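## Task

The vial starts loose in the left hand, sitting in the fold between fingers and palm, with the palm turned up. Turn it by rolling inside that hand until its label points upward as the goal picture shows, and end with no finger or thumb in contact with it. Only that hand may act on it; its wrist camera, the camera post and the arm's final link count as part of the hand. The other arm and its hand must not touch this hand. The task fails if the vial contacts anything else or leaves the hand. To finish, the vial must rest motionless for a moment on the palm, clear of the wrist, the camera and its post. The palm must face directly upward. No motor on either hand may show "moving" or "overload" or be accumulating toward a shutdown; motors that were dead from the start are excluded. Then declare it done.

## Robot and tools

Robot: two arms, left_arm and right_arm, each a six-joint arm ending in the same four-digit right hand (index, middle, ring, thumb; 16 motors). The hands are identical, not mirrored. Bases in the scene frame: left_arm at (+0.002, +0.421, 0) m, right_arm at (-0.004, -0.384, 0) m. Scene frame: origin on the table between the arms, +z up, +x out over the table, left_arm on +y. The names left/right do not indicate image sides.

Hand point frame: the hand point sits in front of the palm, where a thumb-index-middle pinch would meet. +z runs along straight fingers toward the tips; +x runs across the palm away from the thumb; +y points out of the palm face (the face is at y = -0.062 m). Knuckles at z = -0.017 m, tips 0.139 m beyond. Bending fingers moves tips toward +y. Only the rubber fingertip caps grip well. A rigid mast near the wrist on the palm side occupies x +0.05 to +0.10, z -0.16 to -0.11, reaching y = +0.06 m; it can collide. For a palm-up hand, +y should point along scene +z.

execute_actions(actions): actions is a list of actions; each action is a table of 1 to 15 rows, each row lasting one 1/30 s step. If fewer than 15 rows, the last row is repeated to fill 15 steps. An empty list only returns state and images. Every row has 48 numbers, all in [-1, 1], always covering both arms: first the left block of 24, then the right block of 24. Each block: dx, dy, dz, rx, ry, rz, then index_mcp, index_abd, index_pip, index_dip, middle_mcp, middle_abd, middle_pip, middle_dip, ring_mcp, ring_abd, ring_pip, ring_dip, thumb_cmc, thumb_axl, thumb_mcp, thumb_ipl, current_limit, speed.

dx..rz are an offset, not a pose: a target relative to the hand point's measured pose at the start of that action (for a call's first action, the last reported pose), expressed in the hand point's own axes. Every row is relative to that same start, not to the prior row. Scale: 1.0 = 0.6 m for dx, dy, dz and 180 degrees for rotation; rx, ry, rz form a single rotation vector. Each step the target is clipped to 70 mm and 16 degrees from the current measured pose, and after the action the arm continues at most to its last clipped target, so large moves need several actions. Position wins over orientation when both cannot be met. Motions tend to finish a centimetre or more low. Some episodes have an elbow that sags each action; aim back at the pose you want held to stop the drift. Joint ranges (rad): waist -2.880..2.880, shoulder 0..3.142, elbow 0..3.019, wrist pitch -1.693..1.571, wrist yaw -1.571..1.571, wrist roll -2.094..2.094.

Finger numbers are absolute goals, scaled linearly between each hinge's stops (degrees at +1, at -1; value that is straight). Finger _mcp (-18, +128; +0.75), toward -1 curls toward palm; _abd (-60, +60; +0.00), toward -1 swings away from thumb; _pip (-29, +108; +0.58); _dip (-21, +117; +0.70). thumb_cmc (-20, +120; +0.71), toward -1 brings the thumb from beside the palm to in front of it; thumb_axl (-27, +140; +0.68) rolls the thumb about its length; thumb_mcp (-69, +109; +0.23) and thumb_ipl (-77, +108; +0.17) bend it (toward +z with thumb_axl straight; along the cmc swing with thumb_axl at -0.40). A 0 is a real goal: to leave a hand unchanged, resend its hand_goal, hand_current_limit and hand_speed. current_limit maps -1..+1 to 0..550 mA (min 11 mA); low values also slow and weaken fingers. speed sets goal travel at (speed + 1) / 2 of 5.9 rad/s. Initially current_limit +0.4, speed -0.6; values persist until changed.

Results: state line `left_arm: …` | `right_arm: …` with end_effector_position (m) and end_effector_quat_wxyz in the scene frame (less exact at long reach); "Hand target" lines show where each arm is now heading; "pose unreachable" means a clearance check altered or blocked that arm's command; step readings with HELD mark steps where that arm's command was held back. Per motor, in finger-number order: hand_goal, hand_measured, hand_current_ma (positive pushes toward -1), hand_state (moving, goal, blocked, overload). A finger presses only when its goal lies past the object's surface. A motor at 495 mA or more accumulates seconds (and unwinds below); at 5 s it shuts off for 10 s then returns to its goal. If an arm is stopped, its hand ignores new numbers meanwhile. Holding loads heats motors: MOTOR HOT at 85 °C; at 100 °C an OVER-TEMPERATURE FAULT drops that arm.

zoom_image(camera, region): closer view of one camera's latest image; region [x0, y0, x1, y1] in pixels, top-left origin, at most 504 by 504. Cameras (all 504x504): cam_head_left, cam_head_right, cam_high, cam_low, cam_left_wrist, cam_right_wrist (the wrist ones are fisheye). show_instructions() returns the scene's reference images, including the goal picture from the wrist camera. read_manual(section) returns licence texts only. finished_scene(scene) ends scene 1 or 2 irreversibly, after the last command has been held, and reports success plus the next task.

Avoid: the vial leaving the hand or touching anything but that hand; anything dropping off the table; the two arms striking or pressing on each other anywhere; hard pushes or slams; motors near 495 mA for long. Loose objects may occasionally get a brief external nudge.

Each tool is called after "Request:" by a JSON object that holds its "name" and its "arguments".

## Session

Request:
{"name": "show_instructions", "arguments": {}}

Request:
{"name": "execute_actions", "arguments": {"actions": []}}

Reference images for this scene: goal picture from the wrist camera place.

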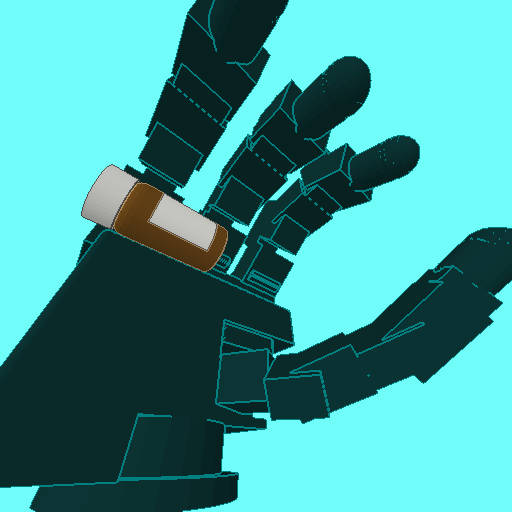

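Scene clock: 0.00 s.
left_arm: end_effector_position=(+0.3892, +0.1079, +0.4147) hand_goal=(+0.046, +0.000, -0.008, +0.280, +0.046, +0.000, -0.008, +0.280, +0.046, +0.000, -0.008, +0.280, -0.104, +0.266, +0.032, -0.018) hand_measured=(+0.062, +0.000, -0.006, +0.282, +0.060, +0.000, -0.006, +0.282, +0.062, +0.000, -0.006, +0.282, -0.092, +0.270, +0.034, -0.016) hand_current_ma=(+83, +0, +14, +12, +84, +0, +13, +12, +83, +0, +13, +13, +70, +28, +12, +11) hand_state=(goal, overload, goal, goal, goal, goal, goal, goal, goal, goal, goal, goal, goal, goal, goal, goal) hand_current_limit=0.40 hand_speed=-0.60 end_effector_quat_wxyz=(+0.647, +0.635, +0.298, +0.298) | right_arm: end_effector_position=(+0.3583, -0.7486, +0.5984) hand_goal=(+0.754, +0.000, +0.576, +0.696, +0.754, +0.000, +0.576, +0.696, +0.754, +0.000, +0.576, +0.696, +0.714, +0.678, +0.226, +0.168) hand_measured=(+0.754, +0.000, +0.576, +0.696, +0.754, +0.000, +0.576, +0.696, +0.754, +0.000, +0.576, +0.696, +0.714, +0.678, +0.226, +0.168) hand_current_ma=(+0, +0, +0, +0, +0, +0, +0, +0, +0, +0, +0, +0, +0, +0, +0, +0) hand_state=(goal, goal, goal, goal, goal, goal, goal, goal, goal, goal, goal, goal, goal, goal, goal, goal) hand_current_limit=0.40 hand_speed=-0.60 end_effector_quat_wxyz=(+0.645, +0.642, +0.281, +0.305)
Joint positions: left_arm=[-0.751  1.105  0.633  0.488  0.101 -0.009] | right_arm=[-0.755  1.029  1.081 -0.033 -0.035  0.03 ]
Joint velocities: left_arm=[-0.015 -0.005 -0.007 -0.002 -0.081 -0.081] | right_arm=[-0.015 -0.015  0.002 -0.007  0.081 -0.007]
Motor temperatures (°C, as the motors report them): left_arm=[22 21 24 24 23 20] | right_arm=[22 20 25 20 21 23]
Hand target (left_arm): +0.392, +0.106, +0.428; +0.655, +0.627, +0.293, +0.303
Hand target (right_arm): +0.353, -0.744, +0.625; +0.661, +0.625, +0.275, +0.312

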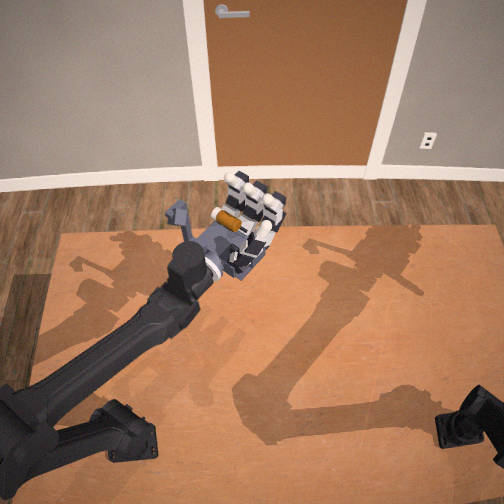

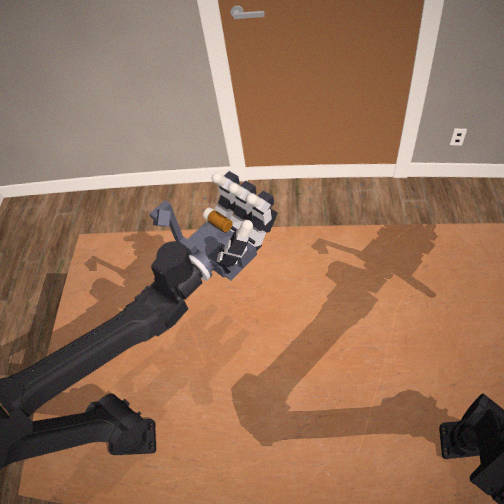

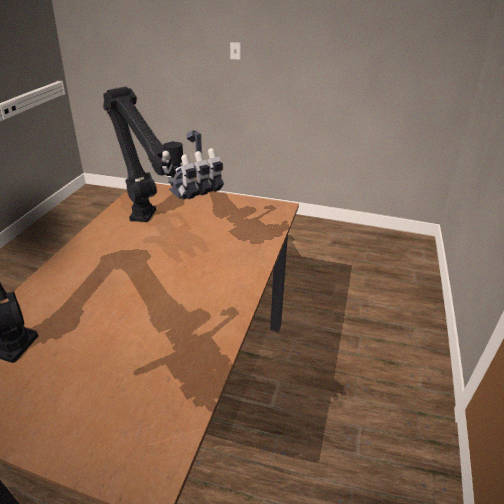

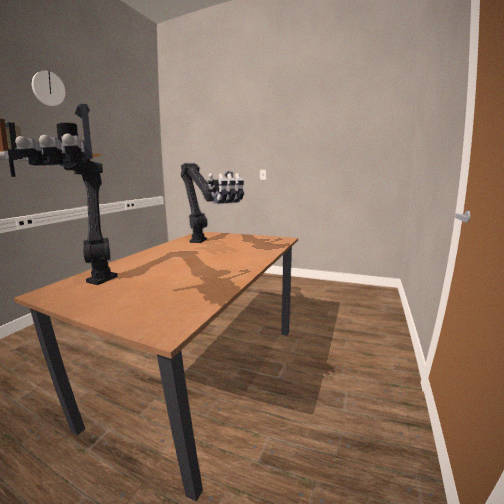

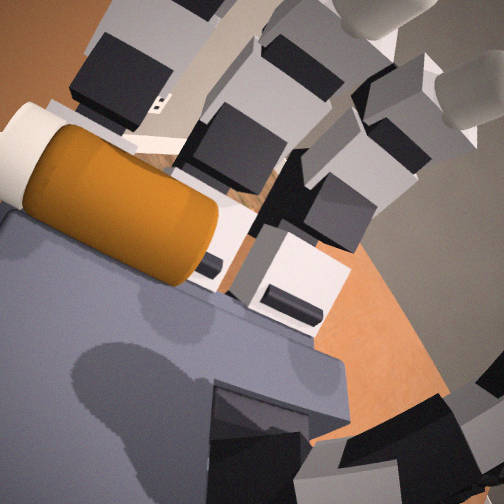

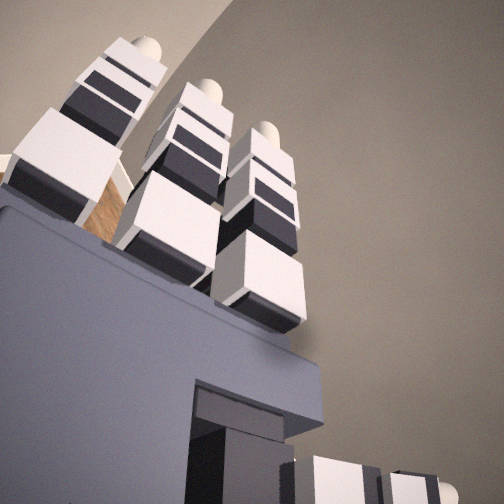

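Request:
{"name": "execute_actions", "arguments": {"actions": [[[0,0.022,0,-0.006,0,0,0.046,0,-0.008,0.28,0.046,0,-0.008,0.28,0.27,0,-0.3,-0.72,-0.104,0.266,0.032,-0.018,0.4,-0.3,0,0.045,0,-0.015,0,0,0.754,0,0.576,0.696,0.754,0,0.576,0.696,0.754,0,0.576,0.696,0.714,0.678,0.226,0.168,0.4,-0.6]],[[0,0.022,0,-0.006,0,0,0.046,0,-0.008,0.28,0.046,0,-0.008,0.28,0.27,0,-0.64,-0.72,-0.104,0.266,0.032,-0.018,0.4,-0.6,0,0.045,0,-0.015,0,0,0.754,0,0.576,0.696,0.754,0,0.576,0.696,0.754,0,0.576,0.696,0.714,0.678,0.226,0.168,0.4,-0.6]],[[0,0.022,0,-0.006,0,0,0.046,0,-0.008,0.28,0.046,0,-0.008,0.28,0.27,0,-0.76,-0.54,-0.104,0.266,0.032,-0.018,0.4,-0.85,0,0.045,0,-0.015,0,0,0.754,0,0.576,0.696,0.754,0,0.576,0.696,0.754,0,0.576,0.696,0.714,0.678,0.226,0.168,0.4,-0.6]],[[0,0.022,0,-0.006,0,0,0.046,0,-0.008,0.28,0.046,0,-0.008,0.28,0.27,0,-0.86,-0.36,-0.104,0.266,0.032,-0.018,0.4,-0.85,0,0.045,0,-0.015,0,0,0.754,0,0.576,0.696,0.754,0,0.576,0.696,0.754,0,0.576,0.696,0.714,0.678,0.226,0.168,0.4,-0.6]]]}}

Scene clock: 2.50 s.
left_arm: end_effector_position=(+0.3856, +0.1103, +0.4219) hand_goal=(+0.046, +0.000, -0.008, +0.280, +0.046, +0.000, -0.008, +0.280, +0.270, +0.000, -0.860, -0.360, -0.104, +0.266, +0.032, -0.018) hand_measured=(+0.062, +0.000, -0.006, +0.282, +0.060, +0.000, -0.006, +0.282, +0.298, +0.000, -0.738, -0.378, -0.092, +0.270, +0.034, -0.016) hand_current_ma=(+83, +0, +14, +12, +84, +0, +13, +12, +152, +0, +336, +38, +70, +28, +12, +11) hand_state=(goal, overload, goal, goal, goal, goal, goal, goal, blocked, goal, moving, moving, goal, goal, goal, goal) hand_current_limit=0.40 hand_speed=-0.85 end_effector_quat_wxyz=(+0.652, +0.630, +0.295, +0.301) | right_arm: end_effector_position=(+0.3583, -0.7486, +0.5984) hand_goal=(+0.754, +0.000, +0.576, +0.696, +0.754, +0.000, +0.576, +0.696, +0.754, +0.000, +0.576, +0.696, +0.714, +0.678, +0.226, +0.168) hand_measured=(+0.762, +0.000, +0.576, +0.696, +0.764, +0.000, +0.576, +0.696, +0.764, +0.000, +0.576, +0.696, +0.724, +0.678, +0.226, +0.168) hand_current_ma=(+52, +0, +5, +0, +54, +0, +5, +0, +52, +0, +5, +0, +55, -4, -1, -2) hand_state=(goal, goal, goal, goal, goal, goal, goal, goal, goal, goal, goal, goal, goal, goal, goal, goal) hand_current_limit=0.40 hand_speed=-0.60 end_effector_quat_wxyz=(+0.645, +0.642, +0.281, +0.305)
Joint positions: left_arm=[-0.751  1.09   0.633  0.488  0.101 -0.009] | right_arm=[-0.755  1.029  1.081 -0.033 -0.035  0.03 ]
Joint velocities: left_arm=[-0.005 -0.015  0.007 -0.017 -0.007 -0.007] | right_arm=[ 0.015  0.005 -0.007  0.002 -0.007 -0.022]
Motor temperatures (°C, as the motors report them): left_arm=[22 21 25 24 23 20] | right_arm=[22 20 26 20 21 23]
Hand target (left_arm): +0.386, +0.110, +0.433; +0.657, +0.625, +0.293, +0.303
Hand target (right_arm): +0.357, -0.747, +0.625; +0.660, +0.626, +0.274, +0.312
Off the commanded pose (left_arm): 0.011 m, 1 deg.
Off the commanded pose (right_arm): 0.027 m, 3 deg.
Step readings (end_effector_position; steps 1 to 15: 1st action; 16 to 30: 2nd action; 31 to 45: 3rd action; 46 to 60: 4th action):
0: left_arm (+0.3892, +0.1079, +0.4147) | right_arm (+0.3583, -0.7486, +0.5984)
1: left_arm (+0.3891, +0.1079, +0.4149) | right_arm (+0.3583, -0.7486, +0.5984)
2: left_arm (+0.3890, +0.1080, +0.4150) | right_arm (+0.3583, -0.7486, +0.5984)
4: left_arm (+0.3888, +0.1082, +0.4156) | right_arm (+0.3583, -0.7486, +0.5984)
8: left_arm (+0.3883, +0.1085, +0.4165) | right_arm (+0.3583, -0.7486, +0.5984)
15: left_arm (+0.3883, +0.1085, +0.4165) | right_arm (+0.3583, -0.7486, +0.5984)
16: left_arm (+0.3883, +0.1085, +0.4165) | right_arm (+0.3583, -0.7486, +0.5984)
17: left_arm (+0.3882, +0.1085, +0.4167) | right_arm (+0.3583, -0.7486, +0.5984)
19: left_arm (+0.3880, +0.1087, +0.4172) | right_arm (+0.3583, -0.7486, +0.5984)
23: left_arm (+0.3874, +0.1091, +0.4183) | right_arm (+0.3583, -0.7486, +0.5984)
30: left_arm (+0.3874, +0.1091, +0.4183) | right_arm (+0.3583, -0.7486, +0.5984)
31: left_arm (+0.3874, +0.1091, +0.4183) | right_arm (+0.3583, -0.7486, +0.5984)
32: left_arm (+0.3873, +0.1092, +0.4185) | right_arm (+0.3583, -0.7486, +0.5984)
34: left_arm (+0.3870, +0.1093, +0.4190) | right_arm (+0.3583, -0.7486, +0.5984)
38: left_arm (+0.3865, +0.1097, +0.4201) | right_arm (+0.3583, -0.7486, +0.5984)
45: left_arm (+0.3865, +0.1097, +0.4201) | right_arm (+0.3583, -0.7486, +0.5984)
46: left_arm (+0.3865, +0.1097, +0.4201) | right_arm (+0.3583, -0.7486, +0.5984)
47: left_arm (+0.3864, +0.1098, +0.4203) | right_arm (+0.3583, -0.7486, +0.5984)
49: left_arm (+0.3861, +0.1100, +0.4208) | right_arm (+0.3583, -0.7486, +0.5984)
53: left_arm (+0.3856, +0.1103, +0.4219) | right_arm (+0.3583, -0.7486, +0.5984)
60: end_effector_position above

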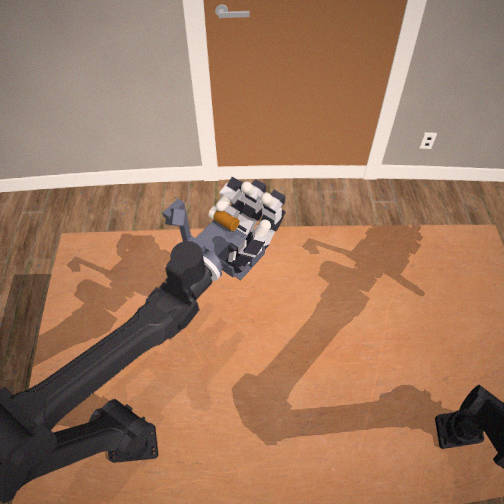

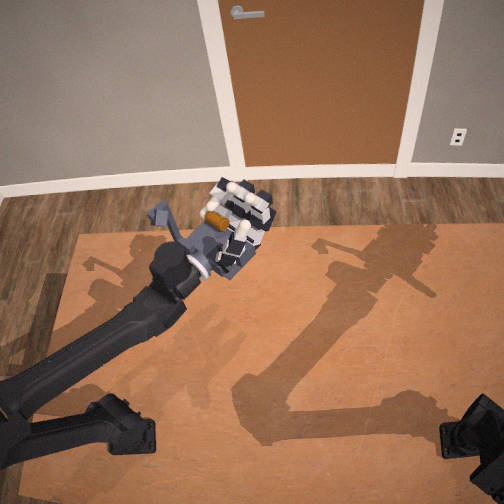

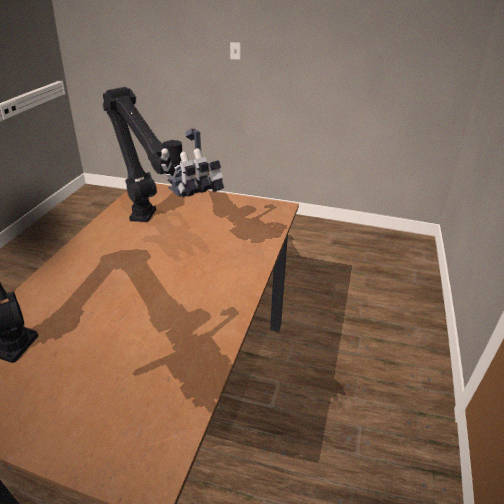

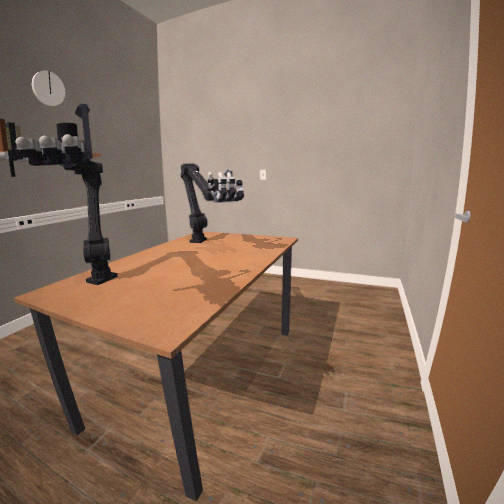

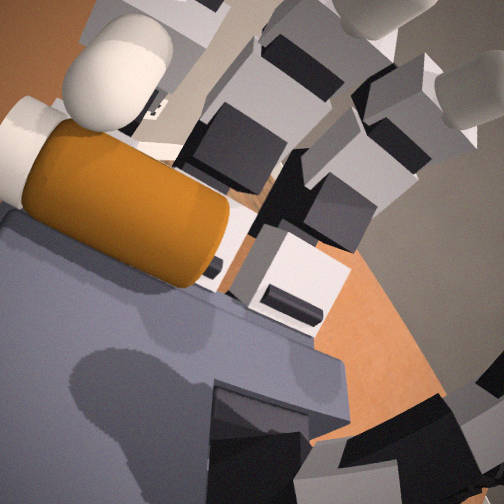

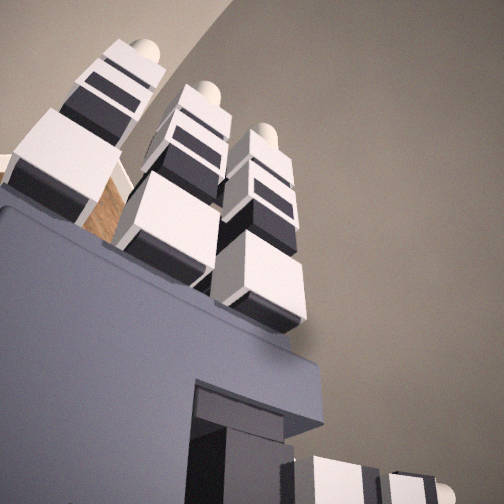

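Request:
{"name": "execute_actions", "arguments": {"actions": [[[0,0.016,0,-0.004,0,0,0.046,0,-0.008,0.28,0.046,0,-0.008,0.28,0.27,0,-0.70,-0.52,-0.104,0.266,0.032,-0.018,0.4,-0.85,0,0.045,0,-0.015,0,0,0.754,0,0.576,0.696,0.754,0,0.576,0.696,0.754,0,0.576,0.696,0.714,0.678,0.226,0.168,0.4,-0.6]],[[0,0.016,0,-0.004,0,0,0.046,0,-0.008,0.28,0.046,0,-0.008,0.28,0.27,0,-0.60,-0.7,-0.104,0.266,0.032,-0.018,0.4,-0.85,0,0.045,0,-0.015,0,0,0.754,0,0.576,0.696,0.754,0,0.576,0.696,0.754,0,0.576,0.696,0.714,0.678,0.226,0.168,0.4,-0.6]],[[0,0.016,0,-0.004,0,0,0.046,0,-0.008,0.28,0.046,0,-0.008,0.28,0.27,0,-0.50,-0.88,-0.104,0.266,0.032,-0.018,0.4,-0.85,0,0.045,0,-0.015,0,0,0.754,0,0.576,0.696,0.754,0,0.576,0.696,0.754,0,0.576,0.696,0.714,0.678,0.226,0.168,0.4,-0.6]],[[0,0.018,0,-0.005,0,0,0.046,0,-0.008,0.28,0.046,0,-0.008,0.28,0.27,0,-0.25,-0.8,-0.104,0.266,0.032,-0.018,0.4,-0.6,0,0.045,0,-0.015,0,0,0.754,0,0.576,0.696,0.754,0,0.576,0.696,0.754,0,0.576,0.696,0.714,0.678,0.226,0.168,0.4,-0.6]],[[0,0.018,0,-0.005,0,0,0.046,0,-0.008,0.28,0.046,0,-0.008,0.28,0.27,0,-0.42,-0.33,-0.104,0.266,0.032,-0.018,0.4,-0.6,0,0.045,0,-0.015,0,0,0.754,0,0.576,0.696,0.754,0,0.576,0.696,0.754,0,0.576,0.696,0.714,0.678,0.226,0.168,0.4,-0.6]],[[0,0.018,0,-0.005,0,0,0.046,0,-0.008,0.28,0.046,0,-0.008,0.28,0.27,0,-0.82,-0.33,-0.104,0.266,0.032,-0.018,0.4,-0.6,0,0.045,0,-0.015,0,0,0.754,0,0.576,0.696,0.754,0,0.576,0.696,0.754,0,0.576,0.696,0.714,0.678,0.226,0.168,0.4,-0.6]],[[0,0.018,0,-0.005,0,0,0.046,0,-0.008,0.28,0.046,0,-0.008,0.28,0.27,0,-0.70,-0.52,-0.104,0.266,0.032,-0.018,0.4,-0.85,0,0.045,0,-0.015,0,0,0.754,0,0.576,0.696,0.754,0,0.576,0.696,0.754,0,0.576,0.696,0.714,0.678,0.226,0.168,0.4,-0.6]],[[0,0.018,0,-0.005,0,0,0.046,0,-0.008,0.28,0.046,0,-0.008,0.28,0.27,0,-0.60,-0.7,-0.104,0.266,0.032,-0.018,0.4,-0.85,0,0.045,0,-0.015,0,0,0.754,0,0.576,0.696,0.754,0,0.576,0.696,0.754,0,0.576,0.696,0.714,0.678,0.226,0.168,0.4,-0.6]],[[0,0.018,0,-0.005,0,0,0.046,0,-0.008,0.28,0.046,0,-0.008,0.28,0.27,0,-0.50,-0.88,-0.104,0.266,0.032,-0.018,0.4,-0.85,0,0.045,0,-0.015,0,0,0.754,0,0.576,0.696,0.754,0,0.576,0.696,0.754,0,0.576,0.696,0.714,0.678,0.226,0.168,0.4,-0.6]],[[0,0.018,0,-0.005,0,0,0.046,0,-0.008,0.28,0.046,0,-0.008,0.28,0.27,0,-0.25,-0.8,-0.104,0.266,0.032,-0.018,0.4,-0.6,0,0.045,0,-0.015,0,0,0.754,0,0.576,0.696,0.754,0,0.576,0.696,0.754,0,0.576,0.696,0.714,0.678,0.226,0.168,0.4,-0.6]]]}}

Scene clock: 8.27 s.
left_arm: end_effector_position=(+0.3824, +0.1125, +0.4279) hand_goal=(+0.046, +0.000, -0.008, +0.280, +0.046, +0.000, -0.008, +0.280, +0.270, +0.000, -0.250, -0.800, -0.104, +0.266, +0.032, -0.018) hand_measured=(+0.062, +0.000, -0.006, +0.282, +0.060, +0.000, -0.006, +0.282, +0.284, +0.000, -0.254, -0.804, -0.092, +0.270, +0.034, -0.016) hand_current_ma=(+83, +0, +14, +12, +83, +0, +13, +12, +80, +0, -18, -22, +69, +28, +12, +11) hand_state=(goal, overload, goal, goal, goal, goal, goal, goal, goal, goal, goal, goal, goal, goal, goal, goal) hand_current_limit=0.40 hand_speed=-0.60 end_effector_quat_wxyz=(+0.656, +0.626, +0.293, +0.303) | right_arm: end_effector_position=(+0.3583, -0.7486, +0.5984) hand_goal=(+0.754, +0.000, +0.576, +0.696, +0.754, +0.000, +0.576, +0.696, +0.754, +0.000, +0.576, +0.696, +0.714, +0.678, +0.226, +0.168) hand_measured=(+0.762, +0.000, +0.576, +0.696, +0.764, +0.000, +0.576, +0.696, +0.764, +0.000, +0.576, +0.696, +0.724, +0.678, +0.226, +0.168) hand_current_ma=(+52, +0, +5, +0, +54, +0, +5, +0, +52, +0, +5, +0, +55, -4, -1, -2) hand_state=(goal, goal, goal, goal, goal, goal, goal, goal, goal, goal, goal, goal, goal, goal, goal, goal) hand_current_limit=0.40 hand_speed=-0.60 end_effector_quat_wxyz=(+0.645, +0.642, +0.281, +0.305)
Joint positions: left_arm=[-0.751  1.077  0.633  0.488  0.101 -0.009] | right_arm=[-0.755  1.029  1.081 -0.033 -0.035  0.03 ]
Joint velocities: left_arm=[-0.005 -0.024 -0.002  0.002  0.037  0.022] | right_arm=[-0.015 -0.015 -0.002 -0.017 -0.037  0.022]
Motor temperatures (°C, as the motors report them): left_arm=[22 21 27 24 23 20] | right_arm=[22 20 29 20 21 23]
Hand target (left_arm): +0.382, +0.113, +0.438; +0.660, +0.622, +0.290, +0.305
Hand target (right_arm): +0.357, -0.747, +0.625; +0.660, +0.626, +0.274, +0.312
Off the commanded pose (left_arm): 0.010 m, 1 deg.
Off the commanded pose (right_arm): 0.027 m, 3 deg.
Step readings (end_effector_position; steps 1 to 15: 1st action; 16 to 30: 2nd action; 31 to 45: 3rd action; 46 to 60: 4th action; 61 to 75: 5th action; 76 to 90: 6th action; 91 to 105: 7th action; 106 to 120: 8th action; 121 to 135: 9th action; 136 to 150: 10th action):
0: left_arm (+0.3856, +0.1103, +0.4219) | right_arm (+0.3583, -0.7486, +0.5984)
1: left_arm (+0.3856, +0.1103, +0.4219) | right_arm (+0.3583, -0.7486, +0.5984)
2: left_arm (+0.3855, +0.1104, +0.4220) | right_arm (+0.3583, -0.7486, +0.5984)
4: left_arm (+0.3854, +0.1105, +0.4222) | right_arm (+0.3583, -0.7486, +0.5984)
8: left_arm (+0.3852, +0.1106, +0.4226) | right_arm (+0.3583, -0.7486, +0.5984)
15: left_arm (+0.3852, +0.1106, +0.4226) | right_arm (+0.3583, -0.7486, +0.5984)
16: left_arm (+0.3852, +0.1106, +0.4226) | right_arm (+0.3583, -0.7486, +0.5984)
17: left_arm (+0.3852, +0.1106, +0.4226) | right_arm (+0.3583, -0.7486, +0.5984)
19: left_arm (+0.3851, +0.1106, +0.4228) | right_arm (+0.3583, -0.7486, +0.5984)
23: left_arm (+0.3849, +0.1108, +0.4231) | right_arm (+0.3583, -0.7486, +0.5984)
30: left_arm (+0.3849, +0.1108, +0.4231) | right_arm (+0.3583, -0.7486, +0.5984)
31: left_arm (+0.3848, +0.1108, +0.4233) | right_arm (+0.3583, -0.7486, +0.5984)
32: left_arm (+0.3848, +0.1108, +0.4233) | right_arm (+0.3583, -0.7486, +0.5984)
34: left_arm (+0.3848, +0.1109, +0.4235) | right_arm (+0.3583, -0.7486, +0.5984)
38: left_arm (+0.3846, +0.1110, +0.4238) | right_arm (+0.3583, -0.7486, +0.5984)
45: left_arm (+0.3846, +0.1110, +0.4238) | right_arm (+0.3583, -0.7486, +0.5984)
46: left_arm (+0.3846, +0.1110, +0.4238) | right_arm (+0.3583, -0.7486, +0.5984)
47: left_arm (+0.3846, +0.1110, +0.4238) | right_arm (+0.3583, -0.7486, +0.5984)
49: left_arm (+0.3845, +0.1111, +0.4240) | right_arm (+0.3583, -0.7486, +0.5984)
53: left_arm (+0.3843, +0.1112, +0.4244) | right_arm (+0.3583, -0.7486, +0.5984)
60: left_arm (+0.3843, +0.1112, +0.4244) | right_arm (+0.3583, -0.7486, +0.5984)
61: left_arm (+0.3842, +0.1113, +0.4246) | right_arm (+0.3583, -0.7486, +0.5984)
62: left_arm (+0.3842, +0.1113, +0.4246) | right_arm (+0.3583, -0.7486, +0.5984)
64: left_arm (+0.3841, +0.1113, +0.4247) | right_arm (+0.3583, -0.7486, +0.5984)
68: left_arm (+0.3839, +0.1115, +0.4251) | right_arm (+0.3583, -0.7486, +0.5984)
75: left_arm (+0.3839, +0.1115, +0.4251) | right_arm (+0.3583, -0.7486, +0.5984)
76: left_arm (+0.3839, +0.1115, +0.4251) | right_arm (+0.3583, -0.7486, +0.5984)
77: left_arm (+0.3839, +0.1115, +0.4251) | right_arm (+0.3583, -0.7486, +0.5984)
79: left_arm (+0.3838, +0.1115, +0.4253) | right_arm (+0.3583, -0.7486, +0.5984)
83: left_arm (+0.3836, +0.1117, +0.4256) | right_arm (+0.3583, -0.7486, +0.5984)
90: left_arm (+0.3836, +0.1117, +0.4256) | right_arm (+0.3583, -0.7486, +0.5984)
91: left_arm (+0.3836, +0.1117, +0.4256) | right_arm (+0.3583, -0.7486, +0.5984)
92: left_arm (+0.3836, +0.1117, +0.4258) | right_arm (+0.3583, -0.7486, +0.5984)
94: left_arm (+0.3835, +0.1118, +0.4260) | right_arm (+0.3583, -0.7486, +0.5984)
98: left_arm (+0.3834, +0.1119, +0.4262) | right_arm (+0.3583, -0.7486, +0.5984)
105: left_arm (+0.3834, +0.1119, +0.4262) | right_arm (+0.3583, -0.7486, +0.5984)
106: left_arm (+0.3833, +0.1119, +0.4263) | right_arm (+0.3583, -0.7486, +0.5984)
107: left_arm (+0.3833, +0.1119, +0.4263) | right_arm (+0.3583, -0.7486, +0.5984)
109: left_arm (+0.3832, +0.1120, +0.4265) | right_arm (+0.3583, -0.7486, +0.5984)
113: left_arm (+0.3830, +0.1121, +0.4269) | right_arm (+0.3583, -0.7486, +0.5984)
120: left_arm (+0.3830, +0.1121, +0.4269) | right_arm (+0.3583, -0.7486, +0.5984)
121: left_arm (+0.3830, +0.1121, +0.4269) | right_arm (+0.3583, -0.7486, +0.5984)
122: left_arm (+0.3830, +0.1121, +0.4269) | right_arm (+0.3583, -0.7486, +0.5984)
124: left_arm (+0.3829, +0.1122, +0.4270) | right_arm (+0.3583, -0.7486, +0.5984)
128: left_arm (+0.3827, +0.1123, +0.4274) | right_arm (+0.3583, -0.7486, +0.5984)
135: left_arm (+0.3827, +0.1123, +0.4274) | right_arm (+0.3583, -0.7486, +0.5984)
136: left_arm (+0.3827, +0.1123, +0.4274) | right_arm (+0.3583, -0.7486, +0.5984)
137: left_arm (+0.3827, +0.1123, +0.4274) | right_arm (+0.3583, -0.7486, +0.5984)
139: left_arm (+0.3826, +0.1124, +0.4276) | right_arm (+0.3583, -0.7486, +0.5984)
143: left_arm (+0.3824, +0.1125, +0.4279) | right_arm (+0.3583, -0.7486, +0.5984)
150: end_effector_position above

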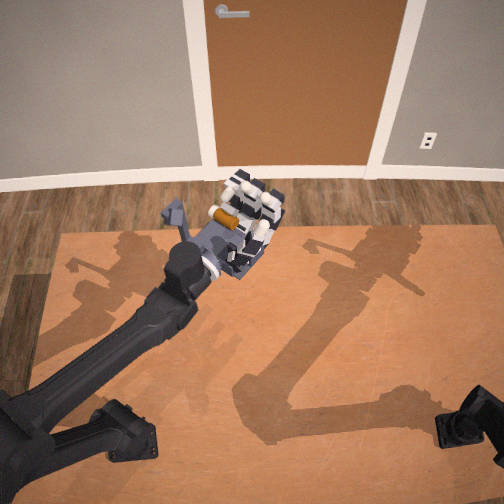

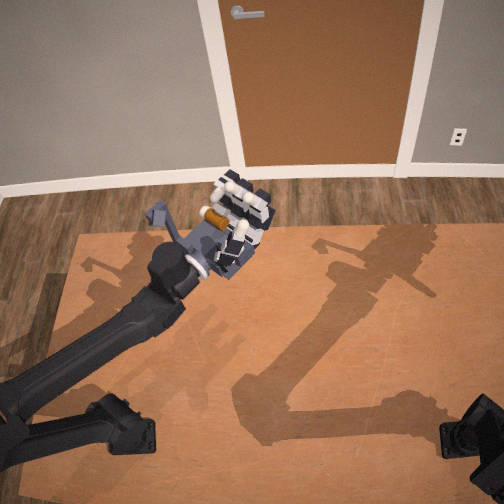

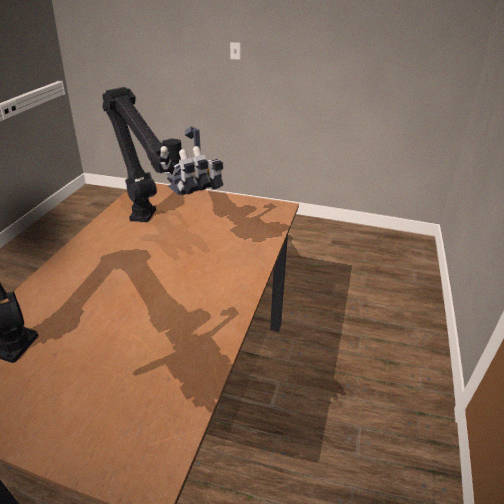

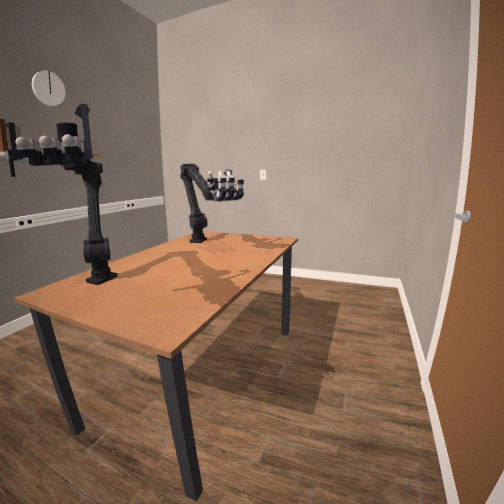

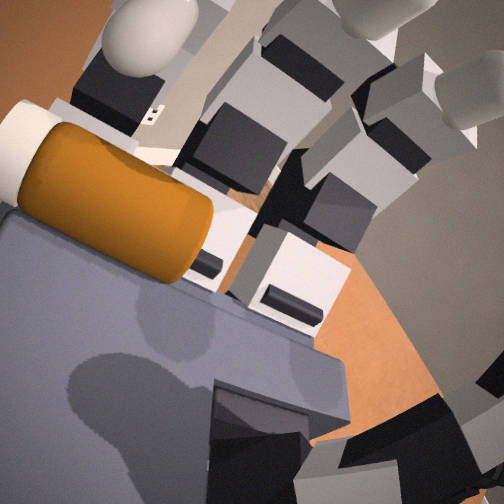

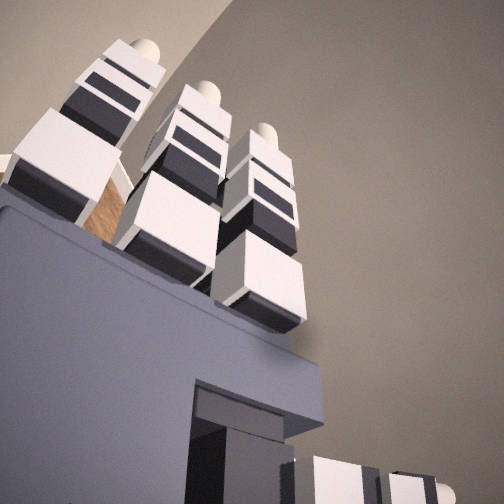

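Request:
{"name": "execute_actions", "arguments": {"actions": [[[0,0.012,0,0.004,0,0,0.046,0,-0.008,0.28,0.046,0,-0.008,0.28,0.27,0,-0.42,-0.33,-0.104,0.266,0.032,-0.018,0.4,-0.6,0,0.045,0,-0.015,0,0,0.754,0,0.576,0.696,0.754,0,0.576,0.696,0.754,0,0.576,0.696,0.714,0.678,0.226,0.168,0.4,-0.6]],[[0,0.012,0,0.004,0,0,0.046,0,-0.008,0.28,0.046,0,-0.008,0.28,0.27,0,-0.82,-0.33,-0.104,0.266,0.032,-0.018,0.4,-0.6,0,0.045,0,-0.015,0,0,0.754,0,0.576,0.696,0.754,0,0.576,0.696,0.754,0,0.576,0.696,0.714,0.678,0.226,0.168,0.4,-0.6]],[[0,0.014,0,-0.003,0,0,0.046,0,-0.008,0.28,0.046,0,-0.008,0.28,0.27,0,-0.70,-0.52,-0.104,0.266,0.032,-0.018,0.4,-0.85,0,0.045,0,-0.015,0,0,0.754,0,0.576,0.696,0.754,0,0.576,0.696,0.754,0,0.576,0.696,0.714,0.678,0.226,0.168,0.4,-0.6]],[[0,0.014,0,-0.003,0,0,0.046,0,-0.008,0.28,0.046,0,-0.008,0.28,0.27,0,-0.60,-0.7,-0.104,0.266,0.032,-0.018,0.4,-0.85,0,0.045,0,-0.015,0,0,0.754,0,0.576,0.696,0.754,0,0.576,0.696,0.754,0,0.576,0.696,0.714,0.678,0.226,0.168,0.4,-0.6]],[[0,0.014,0,-0.003,0,0,0.046,0,-0.008,0.28,0.046,0,-0.008,0.28,0.27,0,-0.50,-0.88,-0.104,0.266,0.032,-0.018,0.4,-0.85,0,0.045,0,-0.015,0,0,0.754,0,0.576,0.696,0.754,0,0.576,0.696,0.754,0,0.576,0.696,0.714,0.678,0.226,0.168,0.4,-0.6]],[[0,0.014,0,-0.003,0,0,0.046,0,-0.008,0.28,0.046,0,-0.008,0.28,0.27,0,-0.25,-0.8,-0.104,0.266,0.032,-0.018,0.4,-0.6,0,0.045,0,-0.015,0,0,0.754,0,0.576,0.696,0.754,0,0.576,0.696,0.754,0,0.576,0.696,0.714,0.678,0.226,0.168,0.4,-0.6]],[[0,0.014,0,-0.003,0,0,0.046,0,-0.008,0.28,0.046,0,-0.008,0.28,0.27,0,-0.42,-0.33,-0.104,0.266,0.032,-0.018,0.4,-0.6,0,0.045,0,-0.015,0,0,0.754,0,0.576,0.696,0.754,0,0.576,0.696,0.754,0,0.576,0.696,0.714,0.678,0.226,0.168,0.4,-0.6]],[[0,0.014,0,-0.003,0,0,0.046,0,-0.008,0.28,0.046,0,-0.008,0.28,0.27,0,-0.82,-0.33,-0.104,0.266,0.032,-0.018,0.4,-0.6,0,0.045,0,-0.015,0,0,0.754,0,0.576,0.696,0.754,0,0.576,0.696,0.754,0,0.576,0.696,0.714,0.678,0.226,0.168,0.4,-0.6]],[[0,0.014,0,-0.003,0,0,0.046,0,-0.008,0.28,0.046,0,-0.008,0.28,0.27,0,-0.70,-0.52,-0.104,0.266,0.032,-0.018,0.4,-0.85,0,0.045,0,-0.015,0,0,0.754,0,0.576,0.696,0.754,0,0.576,0.696,0.754,0,0.576,0.696,0.714,0.678,0.226,0.168,0.4,-0.6]],[[0,0.014,0,-0.003,0,0,0.046,0,-0.008,0.28,0.046,0,-0.008,0.28,0.27,0,-0.60,-0.7,-0.104,0.266,0.032,-0.018,0.4,-0.85,0,0.045,0,-0.015,0,0,0.754,0,0.576,0.696,0.754,0,0.576,0.696,0.754,0,0.576,0.696,0.714,0.678,0.226,0.168,0.4,-0.6]],[[0,0.014,0,-0.003,0,0,0.046,0,-0.008,0.28,0.046,0,-0.008,0.28,0.27,0,-0.50,-0.88,-0.104,0.266,0.032,-0.018,0.4,-0.85,0,0.045,0,-0.015,0,0,0.754,0,0.576,0.696,0.754,0,0.576,0.696,0.754,0,0.576,0.696,0.714,0.678,0.226,0.168,0.4,-0.6]],[[0,0.014,0,-0.003,0,0,0.046,0,-0.008,0.28,0.046,0,-0.008,0.28,0.27,0,-0.25,-0.8,-0.104,0.266,0.032,-0.018,0.4,-0.6,0,0.045,0,-0.015,0,0,0.754,0,0.576,0.696,0.754,0,0.576,0.696,0.754,0,0.576,0.696,0.714,0.678,0.226,0.168,0.4,-0.6]]]}}

Scene clock: 15.37 s.
left_arm: end_effector_position=(+0.3792, +0.1147, +0.4281) hand_goal=(+0.046, +0.000, -0.008, +0.280, +0.046, +0.000, -0.008, +0.280, +0.270, +0.000, -0.250, -0.800, -0.104, +0.266, +0.032, -0.018) hand_measured=(+0.060, +0.000, -0.006, +0.282, +0.060, +0.000, -0.006, +0.282, +0.284, +0.000, -0.254, -0.804, -0.092, +0.270, +0.034, -0.016) hand_current_ma=(+77, +0, +14, +12, +77, +0, +13, +12, +78, +0, -17, -22, +69, +27, +11, +11) hand_state=(goal, overload, goal, goal, goal, goal, goal, goal, goal, goal, goal, goal, goal, goal, goal, goal) hand_current_limit=0.40 hand_speed=-0.60 end_effector_quat_wxyz=(+0.647, +0.635, +0.298, +0.298) | right_arm: end_effector_position=(+0.3583, -0.7486, +0.5984) hand_goal=(+0.754, +0.000, +0.576, +0.696, +0.754, +0.000, +0.576, +0.696, +0.754, +0.000, +0.576, +0.696, +0.714, +0.678, +0.226, +0.168) hand_measured=(+0.762, +0.000, +0.576, +0.696, +0.764, +0.000, +0.576, +0.696, +0.764, +0.000, +0.576, +0.696, +0.724, +0.678, +0.226, +0.168) hand_current_ma=(+52, +0, +5, +0, +54, +0, +5, +0, +52, +0, +5, +0, +55, -4, -1, -2) hand_state=(goal, goal, goal, goal, goal, goal, goal, goal, goal, goal, goal, goal, goal, goal, goal, goal) hand_current_limit=0.40 hand_speed=-0.60 end_effector_quat_wxyz=(+0.645, +0.642, +0.281, +0.305)
Joint positions: left_arm=[-0.751  1.045  0.633  0.428  0.101 -0.009] | right_arm=[-0.755  1.029  1.081 -0.033 -0.035  0.03 ]
Joint velocities: left_arm=[-0.005  0.005 -0.012 -0.007 -0.022  0.022] | right_arm=[-0.015 -0.005 -0.007 -0.002 -0.051 -0.037]
Motor temperatures (°C, as the motors report them): left_arm=[22 21 28 24 23 20] | right_arm=[22 21 32 20 21 23]
Hand target (left_arm): +0.379, +0.115, +0.437; +0.650, +0.632, +0.296, +0.299
Hand target (right_arm): +0.357, -0.747, +0.625; +0.660, +0.626, +0.274, +0.312
Off the commanded pose (left_arm): 0.008 m, 1 deg.
Off the commanded pose (right_arm): 0.027 m, 3 deg.
Step readings (end_effector_position; steps 1 to 15: 1st action; 16 to 30: 2nd action; 31 to 45: 3rd action; 46 to 60: 4th action; 61 to 75: 5th action; 76 to 90: 6th action; 91 to 105: 7th action; 106 to 120: 8th action; 121 to 135: 9th action; 136 to 150: 10th action; 151 to 165: 11th action; 166 to 180: 12th action):
0: left_arm (+0.3824, +0.1125, +0.4279) | right_arm (+0.3583, -0.7486, +0.5984)
1: left_arm (+0.3825, +0.1124, +0.4273) | right_arm (+0.3583, -0.7486, +0.5984)
2: left_arm (+0.3824, +0.1125, +0.4267) | right_arm (+0.3583, -0.7486, +0.5984)
4: left_arm (+0.3820, +0.1128, +0.4263) | right_arm (+0.3583, -0.7486, +0.5984)
8: left_arm (+0.3809, +0.1136, +0.4280) | right_arm (+0.3583, -0.7486, +0.5984)
15: left_arm (+0.3807, +0.1137, +0.4284) | right_arm (+0.3583, -0.7486, +0.5984)
16: left_arm (+0.3807, +0.1136, +0.4278) | right_arm (+0.3583, -0.7486, +0.5984)
17: left_arm (+0.3808, +0.1136, +0.4268) | right_arm (+0.3583, -0.7486, +0.5984)
19: left_arm (+0.3804, +0.1139, +0.4262) | right_arm (+0.3583, -0.7486, +0.5984)
23: left_arm (+0.3793, +0.1146, +0.4280) | right_arm (+0.3583, -0.7486, +0.5984)
30: left_arm (+0.3792, +0.1147, +0.4281) | right_arm (+0.3583, -0.7486, +0.5984)
31: left_arm (+0.3792, +0.1147, +0.4281) | right_arm (+0.3583, -0.7486, +0.5984)
32: left_arm (+0.3792, +0.1147, +0.4281) | right_arm (+0.3583, -0.7486, +0.5984)
34: left_arm (+0.3792, +0.1147, +0.4281) | right_arm (+0.3583, -0.7486, +0.5984)
38: left_arm (+0.3792, +0.1147, +0.4281) | right_arm (+0.3583, -0.7486, +0.5984)
45: left_arm (+0.3792, +0.1147, +0.4281) | right_arm (+0.3583, -0.7486, +0.5984)
46: left_arm (+0.3792, +0.1147, +0.4281) | right_arm (+0.3583, -0.7486, +0.5984)
47: left_arm (+0.3792, +0.1147, +0.4281) | right_arm (+0.3583, -0.7486, +0.5984)
49: left_arm (+0.3792, +0.1147, +0.4281) | right_arm (+0.3583, -0.7486, +0.5984)
53: left_arm (+0.3792, +0.1147, +0.4281) | right_arm (+0.3583, -0.7486, +0.5984)
60: left_arm (+0.3792, +0.1147, +0.4281) | right_arm (+0.3583, -0.7486, +0.5984)
61: left_arm (+0.3792, +0.1147, +0.4281) | right_arm (+0.3583, -0.7486, +0.5984)
62: left_arm (+0.3792, +0.1147, +0.4281) | right_arm (+0.3583, -0.7486, +0.5984)
64: left_arm (+0.3792, +0.1147, +0.4281) | right_arm (+0.3583, -0.7486, +0.5984)
68: left_arm (+0.3792, +0.1147, +0.4281) | right_arm (+0.3583, -0.7486, +0.5984)
75: left_arm (+0.3792, +0.1147, +0.4281) | right_arm (+0.3583, -0.7486, +0.5984)
76: left_arm (+0.3792, +0.1147, +0.4281) | right_arm (+0.3583, -0.7486, +0.5984)
77: left_arm (+0.3792, +0.1147, +0.4281) | right_arm (+0.3583, -0.7486, +0.5984)
79: left_arm (+0.3792, +0.1147, +0.4281) | right_arm (+0.3583, -0.7486, +0.5984)
83: left_arm (+0.3792, +0.1147, +0.4281) | right_arm (+0.3583, -0.7486, +0.5984)
90: left_arm (+0.3792, +0.1147, +0.4281) | right_arm (+0.3583, -0.7486, +0.5984)
91: left_arm (+0.3792, +0.1147, +0.4281) | right_arm (+0.3583, -0.7486, +0.5984)
92: left_arm (+0.3792, +0.1147, +0.4281) | right_arm (+0.3583, -0.7486, +0.5984)
94: left_arm (+0.3792, +0.1147, +0.4281) | right_arm (+0.3583, -0.7486, +0.5984)
98: left_arm (+0.3792, +0.1147, +0.4281) | right_arm (+0.3583, -0.7486, +0.5984)
105: left_arm (+0.3792, +0.1147, +0.4281) | right_arm (+0.3583, -0.7486, +0.5984)
106: left_arm (+0.3792, +0.1147, +0.4281) | right_arm (+0.3583, -0.7486, +0.5984)
107: left_arm (+0.3792, +0.1147, +0.4281) | right_arm (+0.3583, -0.7486, +0.5984)
109: left_arm (+0.3792, +0.1147, +0.4281) | right_arm (+0.3583, -0.7486, +0.5984)
113: left_arm (+0.3792, +0.1147, +0.4281) | right_arm (+0.3583, -0.7486, +0.5984)
120: left_arm (+0.3792, +0.1147, +0.4281) | right_arm (+0.3583, -0.7486, +0.5984)
121: left_arm (+0.3792, +0.1147, +0.4281) | right_arm (+0.3583, -0.7486, +0.5984)
122: left_arm (+0.3792, +0.1147, +0.4281) | right_arm (+0.3583, -0.7486, +0.5984)
124: left_arm (+0.3792, +0.1147, +0.4281) | right_arm (+0.3583, -0.7486, +0.5984)
128: left_arm (+0.3792, +0.1147, +0.4281) | right_arm (+0.3583, -0.7486, +0.5984)
135: left_arm (+0.3792, +0.1147, +0.4281) | right_arm (+0.3583, -0.7486, +0.5984)
136: left_arm (+0.3792, +0.1147, +0.4281) | right_arm (+0.3583, -0.7486, +0.5984)
137: left_arm (+0.3792, +0.1147, +0.4281) | right_arm (+0.3583, -0.7486, +0.5984)
139: left_arm (+0.3792, +0.1147, +0.4281) | right_arm (+0.3583, -0.7486, +0.5984)
143: left_arm (+0.3792, +0.1147, +0.4281) | right_arm (+0.3583, -0.7486, +0.5984)
150: left_arm (+0.3792, +0.1147, +0.4281) | right_arm (+0.3583, -0.7486, +0.5984)
151: left_arm (+0.3792, +0.1147, +0.4281) | right_arm (+0.3583, -0.7486, +0.5984)
152: left_arm (+0.3792, +0.1147, +0.4281) | right_arm (+0.3583, -0.7486, +0.5984)
154: left_arm (+0.3792, +0.1147, +0.4281) | right_arm (+0.3583, -0.7486, +0.5984)
158: left_arm (+0.3792, +0.1147, +0.4281) | right_arm (+0.3583, -0.7486, +0.5984)
165: left_arm (+0.3792, +0.1147, +0.4281) | right_arm (+0.3583, -0.7486, +0.5984)
166: left_arm (+0.3792, +0.1147, +0.4281) | right_arm (+0.3583, -0.7486, +0.5984)
167: left_arm (+0.3792, +0.1147, +0.4281) | right_arm (+0.3583, -0.7486, +0.5984)
169: left_arm (+0.3792, +0.1147, +0.4281) | right_arm (+0.3583, -0.7486, +0.5984)
173: left_arm (+0.3792, +0.1147, +0.4281) | right_arm (+0.3583, -0.7486, +0.5984)
180: end_effector_position above

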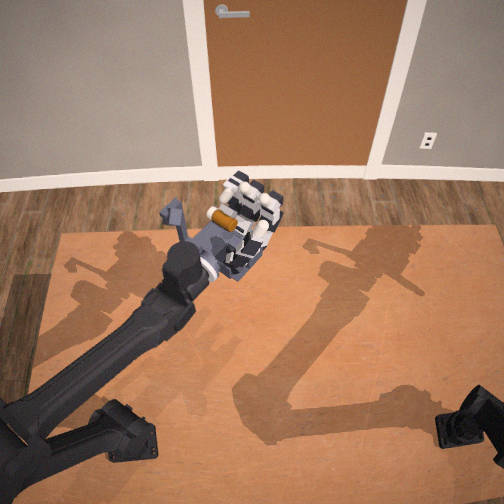

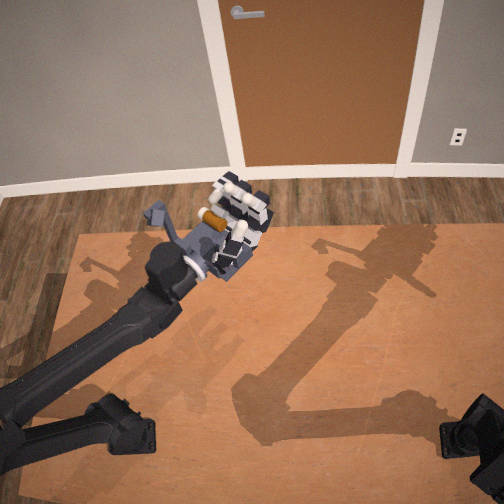

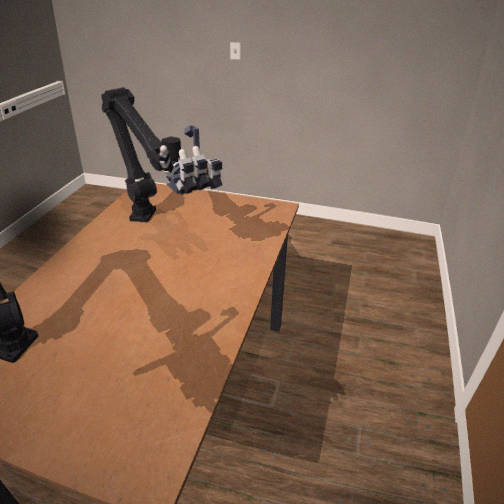

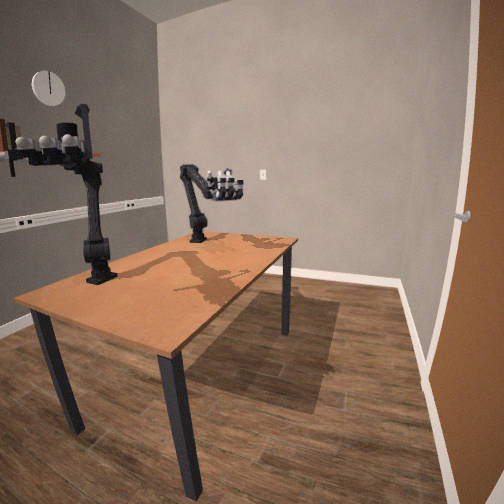

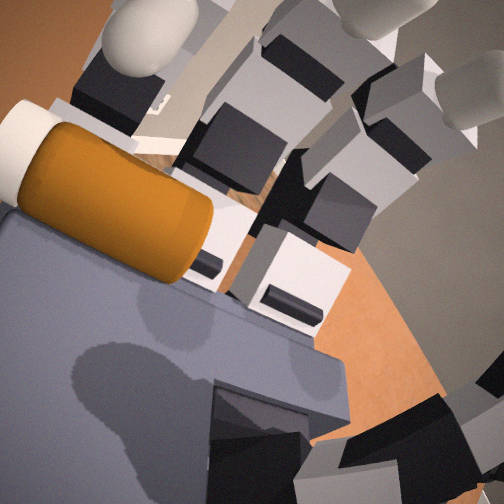

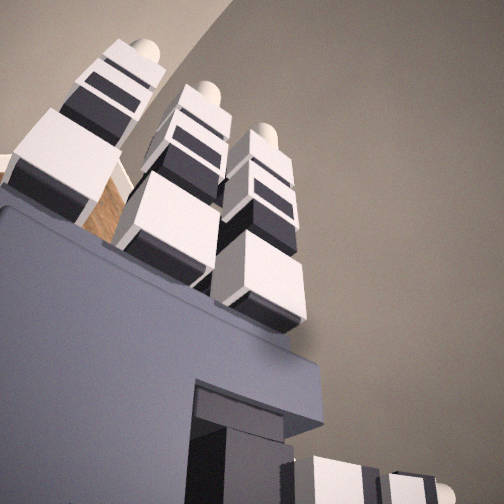

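Request:
{"name": "execute_actions", "arguments": {"actions": [[[0,0.014,0,-0.003,0,0,0.046,0,-0.008,0.28,0.046,0,-0.008,0.28,0.27,0,-0.42,-0.33,-0.104,0.266,0.032,-0.018,0.4,-0.6,0,0.045,0,-0.015,0,0,0.754,0,0.576,0.696,0.754,0,0.576,0.696,0.754,0,0.576,0.696,0.714,0.678,0.226,0.168,0.4,-0.6]],[[0,0.014,0,-0.003,0,0,0.046,0,-0.008,0.28,0.046,0,-0.008,0.28,0.27,0,-0.86,-0.33,-0.104,0.266,0.032,-0.018,0.4,-0.6,0,0.045,0,-0.015,0,0,0.754,0,0.576,0.696,0.754,0,0.576,0.696,0.754,0,0.576,0.696,0.714,0.678,0.226,0.168,0.4,-0.6]],[[0,0.014,0,-0.003,0,0,0.046,0,-0.008,0.28,0.046,0,-0.008,0.28,0.27,0,-0.76,-0.52,-0.104,0.266,0.032,-0.018,0.4,-0.85,0,0.045,0,-0.015,0,0,0.754,0,0.576,0.696,0.754,0,0.576,0.696,0.754,0,0.576,0.696,0.714,0.678,0.226,0.168,0.4,-0.6]],[[0,0.014,0,-0.003,0,0,0.046,0,-0.008,0.28,0.046,0,-0.008,0.28,0.27,0,-0.66,-0.7,-0.104,0.266,0.032,-0.018,0.4,-0.85,0,0.045,0,-0.015,0,0,0.754,0,0.576,0.696,0.754,0,0.576,0.696,0.754,0,0.576,0.696,0.714,0.678,0.226,0.168,0.4,-0.6]]]}}

Scene clock: 17.63 s.
left_arm: end_effector_position=(+0.3792, +0.1147, +0.4281) hand_goal=(+0.046, +0.000, -0.008, +0.280, +0.046, +0.000, -0.008, +0.280, +0.270, +0.000, -0.660, -0.700, -0.104, +0.266, +0.032, -0.018) hand_measured=(+0.060, +0.000, -0.006, +0.282, +0.060, +0.000, -0.006, +0.282, +0.286, +0.000, -0.628, -0.580, -0.092, +0.270, +0.034, -0.016) hand_current_ma=(+77, +0, +14, +12, +77, +0, +13, +12, +86, +6, +184, +349, +69, +27, +11, +11) hand_state=(goal, overload, goal, goal, goal, goal, goal, goal, goal, goal, moving, moving, goal, goal, goal, goal) hand_current_limit=0.40 hand_speed=-0.85 end_effector_quat_wxyz=(+0.647, +0.635, +0.298, +0.298) | right_arm: end_effector_position=(+0.3583, -0.7486, +0.5984) hand_goal=(+0.754, +0.000, +0.576, +0.696, +0.754, +0.000, +0.576, +0.696, +0.754, +0.000, +0.576, +0.696, +0.714, +0.678, +0.226, +0.168) hand_measured=(+0.762, +0.000, +0.576, +0.696, +0.764, +0.000, +0.576, +0.696, +0.764, +0.000, +0.576, +0.696, +0.724, +0.678, +0.226, +0.168) hand_current_ma=(+52, +0, +5, +0, +54, +0, +5, +0, +52, +0, +5, +0, +55, -4, -1, -2) hand_state=(goal, goal, goal, goal, goal, goal, goal, goal, goal, goal, goal, goal, goal, goal, goal, goal) hand_current_limit=0.40 hand_speed=-0.60 end_effector_quat_wxyz=(+0.645, +0.642, +0.281, +0.305)
Joint positions: left_arm=[-0.751  1.045  0.633  0.428  0.101 -0.009] | right_arm=[-0.755  1.029  1.081 -0.033 -0.035  0.03 ]
Joint velocities: left_arm=[-0.005  0.005  0.002  0.002 -0.007 -0.037] | right_arm=[-0.005 -0.015 -0.002 -0.002 -0.022 -0.051]
Motor temperatures (°C, as the motors report them): left_arm=[22 21 29 24 23 20] | right_arm=[22 21 33 20 21 23]
Hand target (left_arm): +0.379, +0.115, +0.437; +0.650, +0.632, +0.296, +0.299
Hand target (right_arm): +0.357, -0.747, +0.625; +0.660, +0.626, +0.274, +0.312
Off the commanded pose (left_arm): 0.008 m, 1 deg.
Off the commanded pose (right_arm): 0.027 m, 3 deg.
Step readings (end_effector_position; steps 1 to 15: 1st action; 16 to 30: 2nd action; 31 to 45: 3rd action; 46 to 60: 4th action):
0: left_arm (+0.3792, +0.1147, +0.4281) | right_arm (+0.3583, -0.7486, +0.5984)
1: left_arm (+0.3792, +0.1147, +0.4281) | right_arm (+0.3583, -0.7486, +0.5984)
2: left_arm (+0.3792, +0.1147, +0.4281) | right_arm (+0.3583, -0.7486, +0.5984)
4: left_arm (+0.3792, +0.1147, +0.4281) | right_arm (+0.3583, -0.7486, +0.5984)
8: left_arm (+0.3792, +0.1147, +0.4281) | right_arm (+0.3583, -0.7486, +0.5984)
15: left_arm (+0.3792, +0.1147, +0.4281) | right_arm (+0.3583, -0.7486, +0.5984)
16: left_arm (+0.3792, +0.1147, +0.4281) | right_arm (+0.3583, -0.7486, +0.5984)
17: left_arm (+0.3792, +0.1147, +0.4281) | right_arm (+0.3583, -0.7486, +0.5984)
19: left_arm (+0.3792, +0.1147, +0.4281) | right_arm (+0.3583, -0.7486, +0.5984)
23: left_arm (+0.3792, +0.1147, +0.4281) | right_arm (+0.3583, -0.7486, +0.5984)
30: left_arm (+0.3792, +0.1147, +0.4281) | right_arm (+0.3583, -0.7486, +0.5984)
31: left_arm (+0.3792, +0.1147, +0.4281) | right_arm (+0.3583, -0.7486, +0.5984)
32: left_arm (+0.3792, +0.1147, +0.4281) | right_arm (+0.3583, -0.7486, +0.5984)
34: left_arm (+0.3792, +0.1147, +0.4281) | right_arm (+0.3583, -0.7486, +0.5984)
38: left_arm (+0.3792, +0.1147, +0.4281) | right_arm (+0.3583, -0.7486, +0.5984)
45: left_arm (+0.3792, +0.1147, +0.4281) | right_arm (+0.3583, -0.7486, +0.5984)
46: left_arm (+0.3792, +0.1147, +0.4281) | right_arm (+0.3583, -0.7486, +0.5984)
47: left_arm (+0.3792, +0.1147, +0.4281) | right_arm (+0.3583, -0.7486, +0.5984)
49: left_arm (+0.3792, +0.1147, +0.4281) | right_arm (+0.3583, -0.7486, +0.5984)
53: left_arm (+0.3792, +0.1147, +0.4281) | right_arm (+0.3583, -0.7486, +0.5984)
60: end_effector_position above

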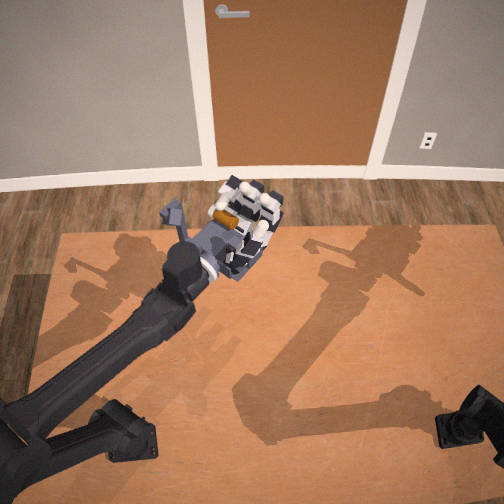

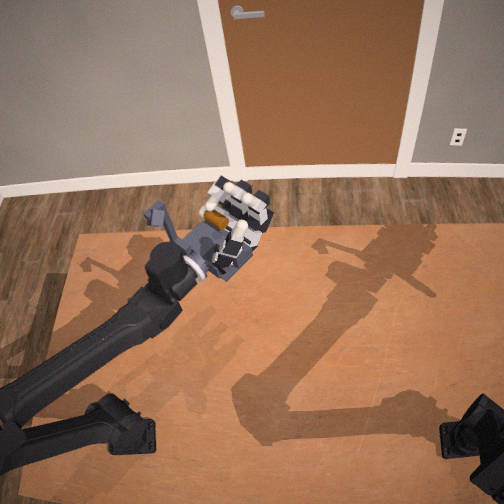

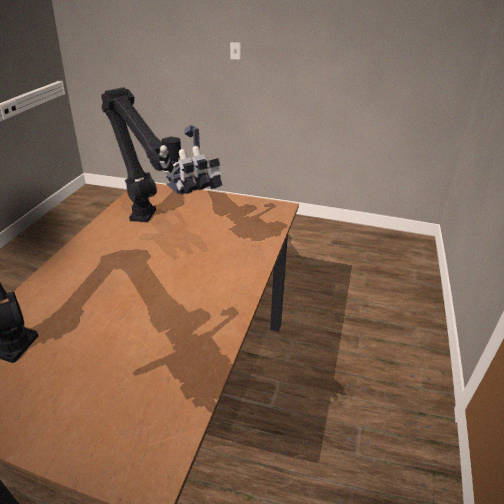

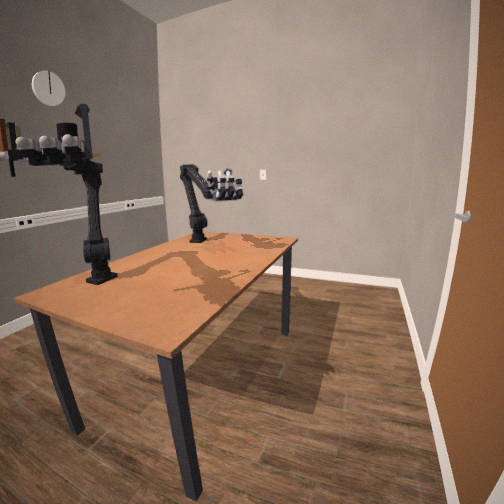

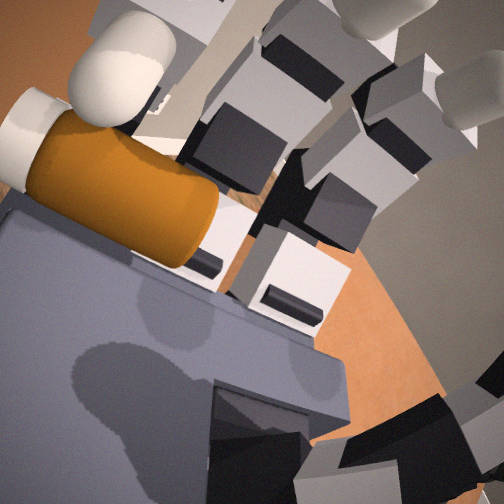

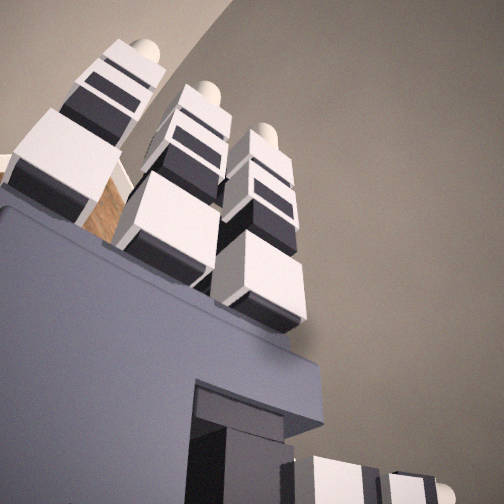

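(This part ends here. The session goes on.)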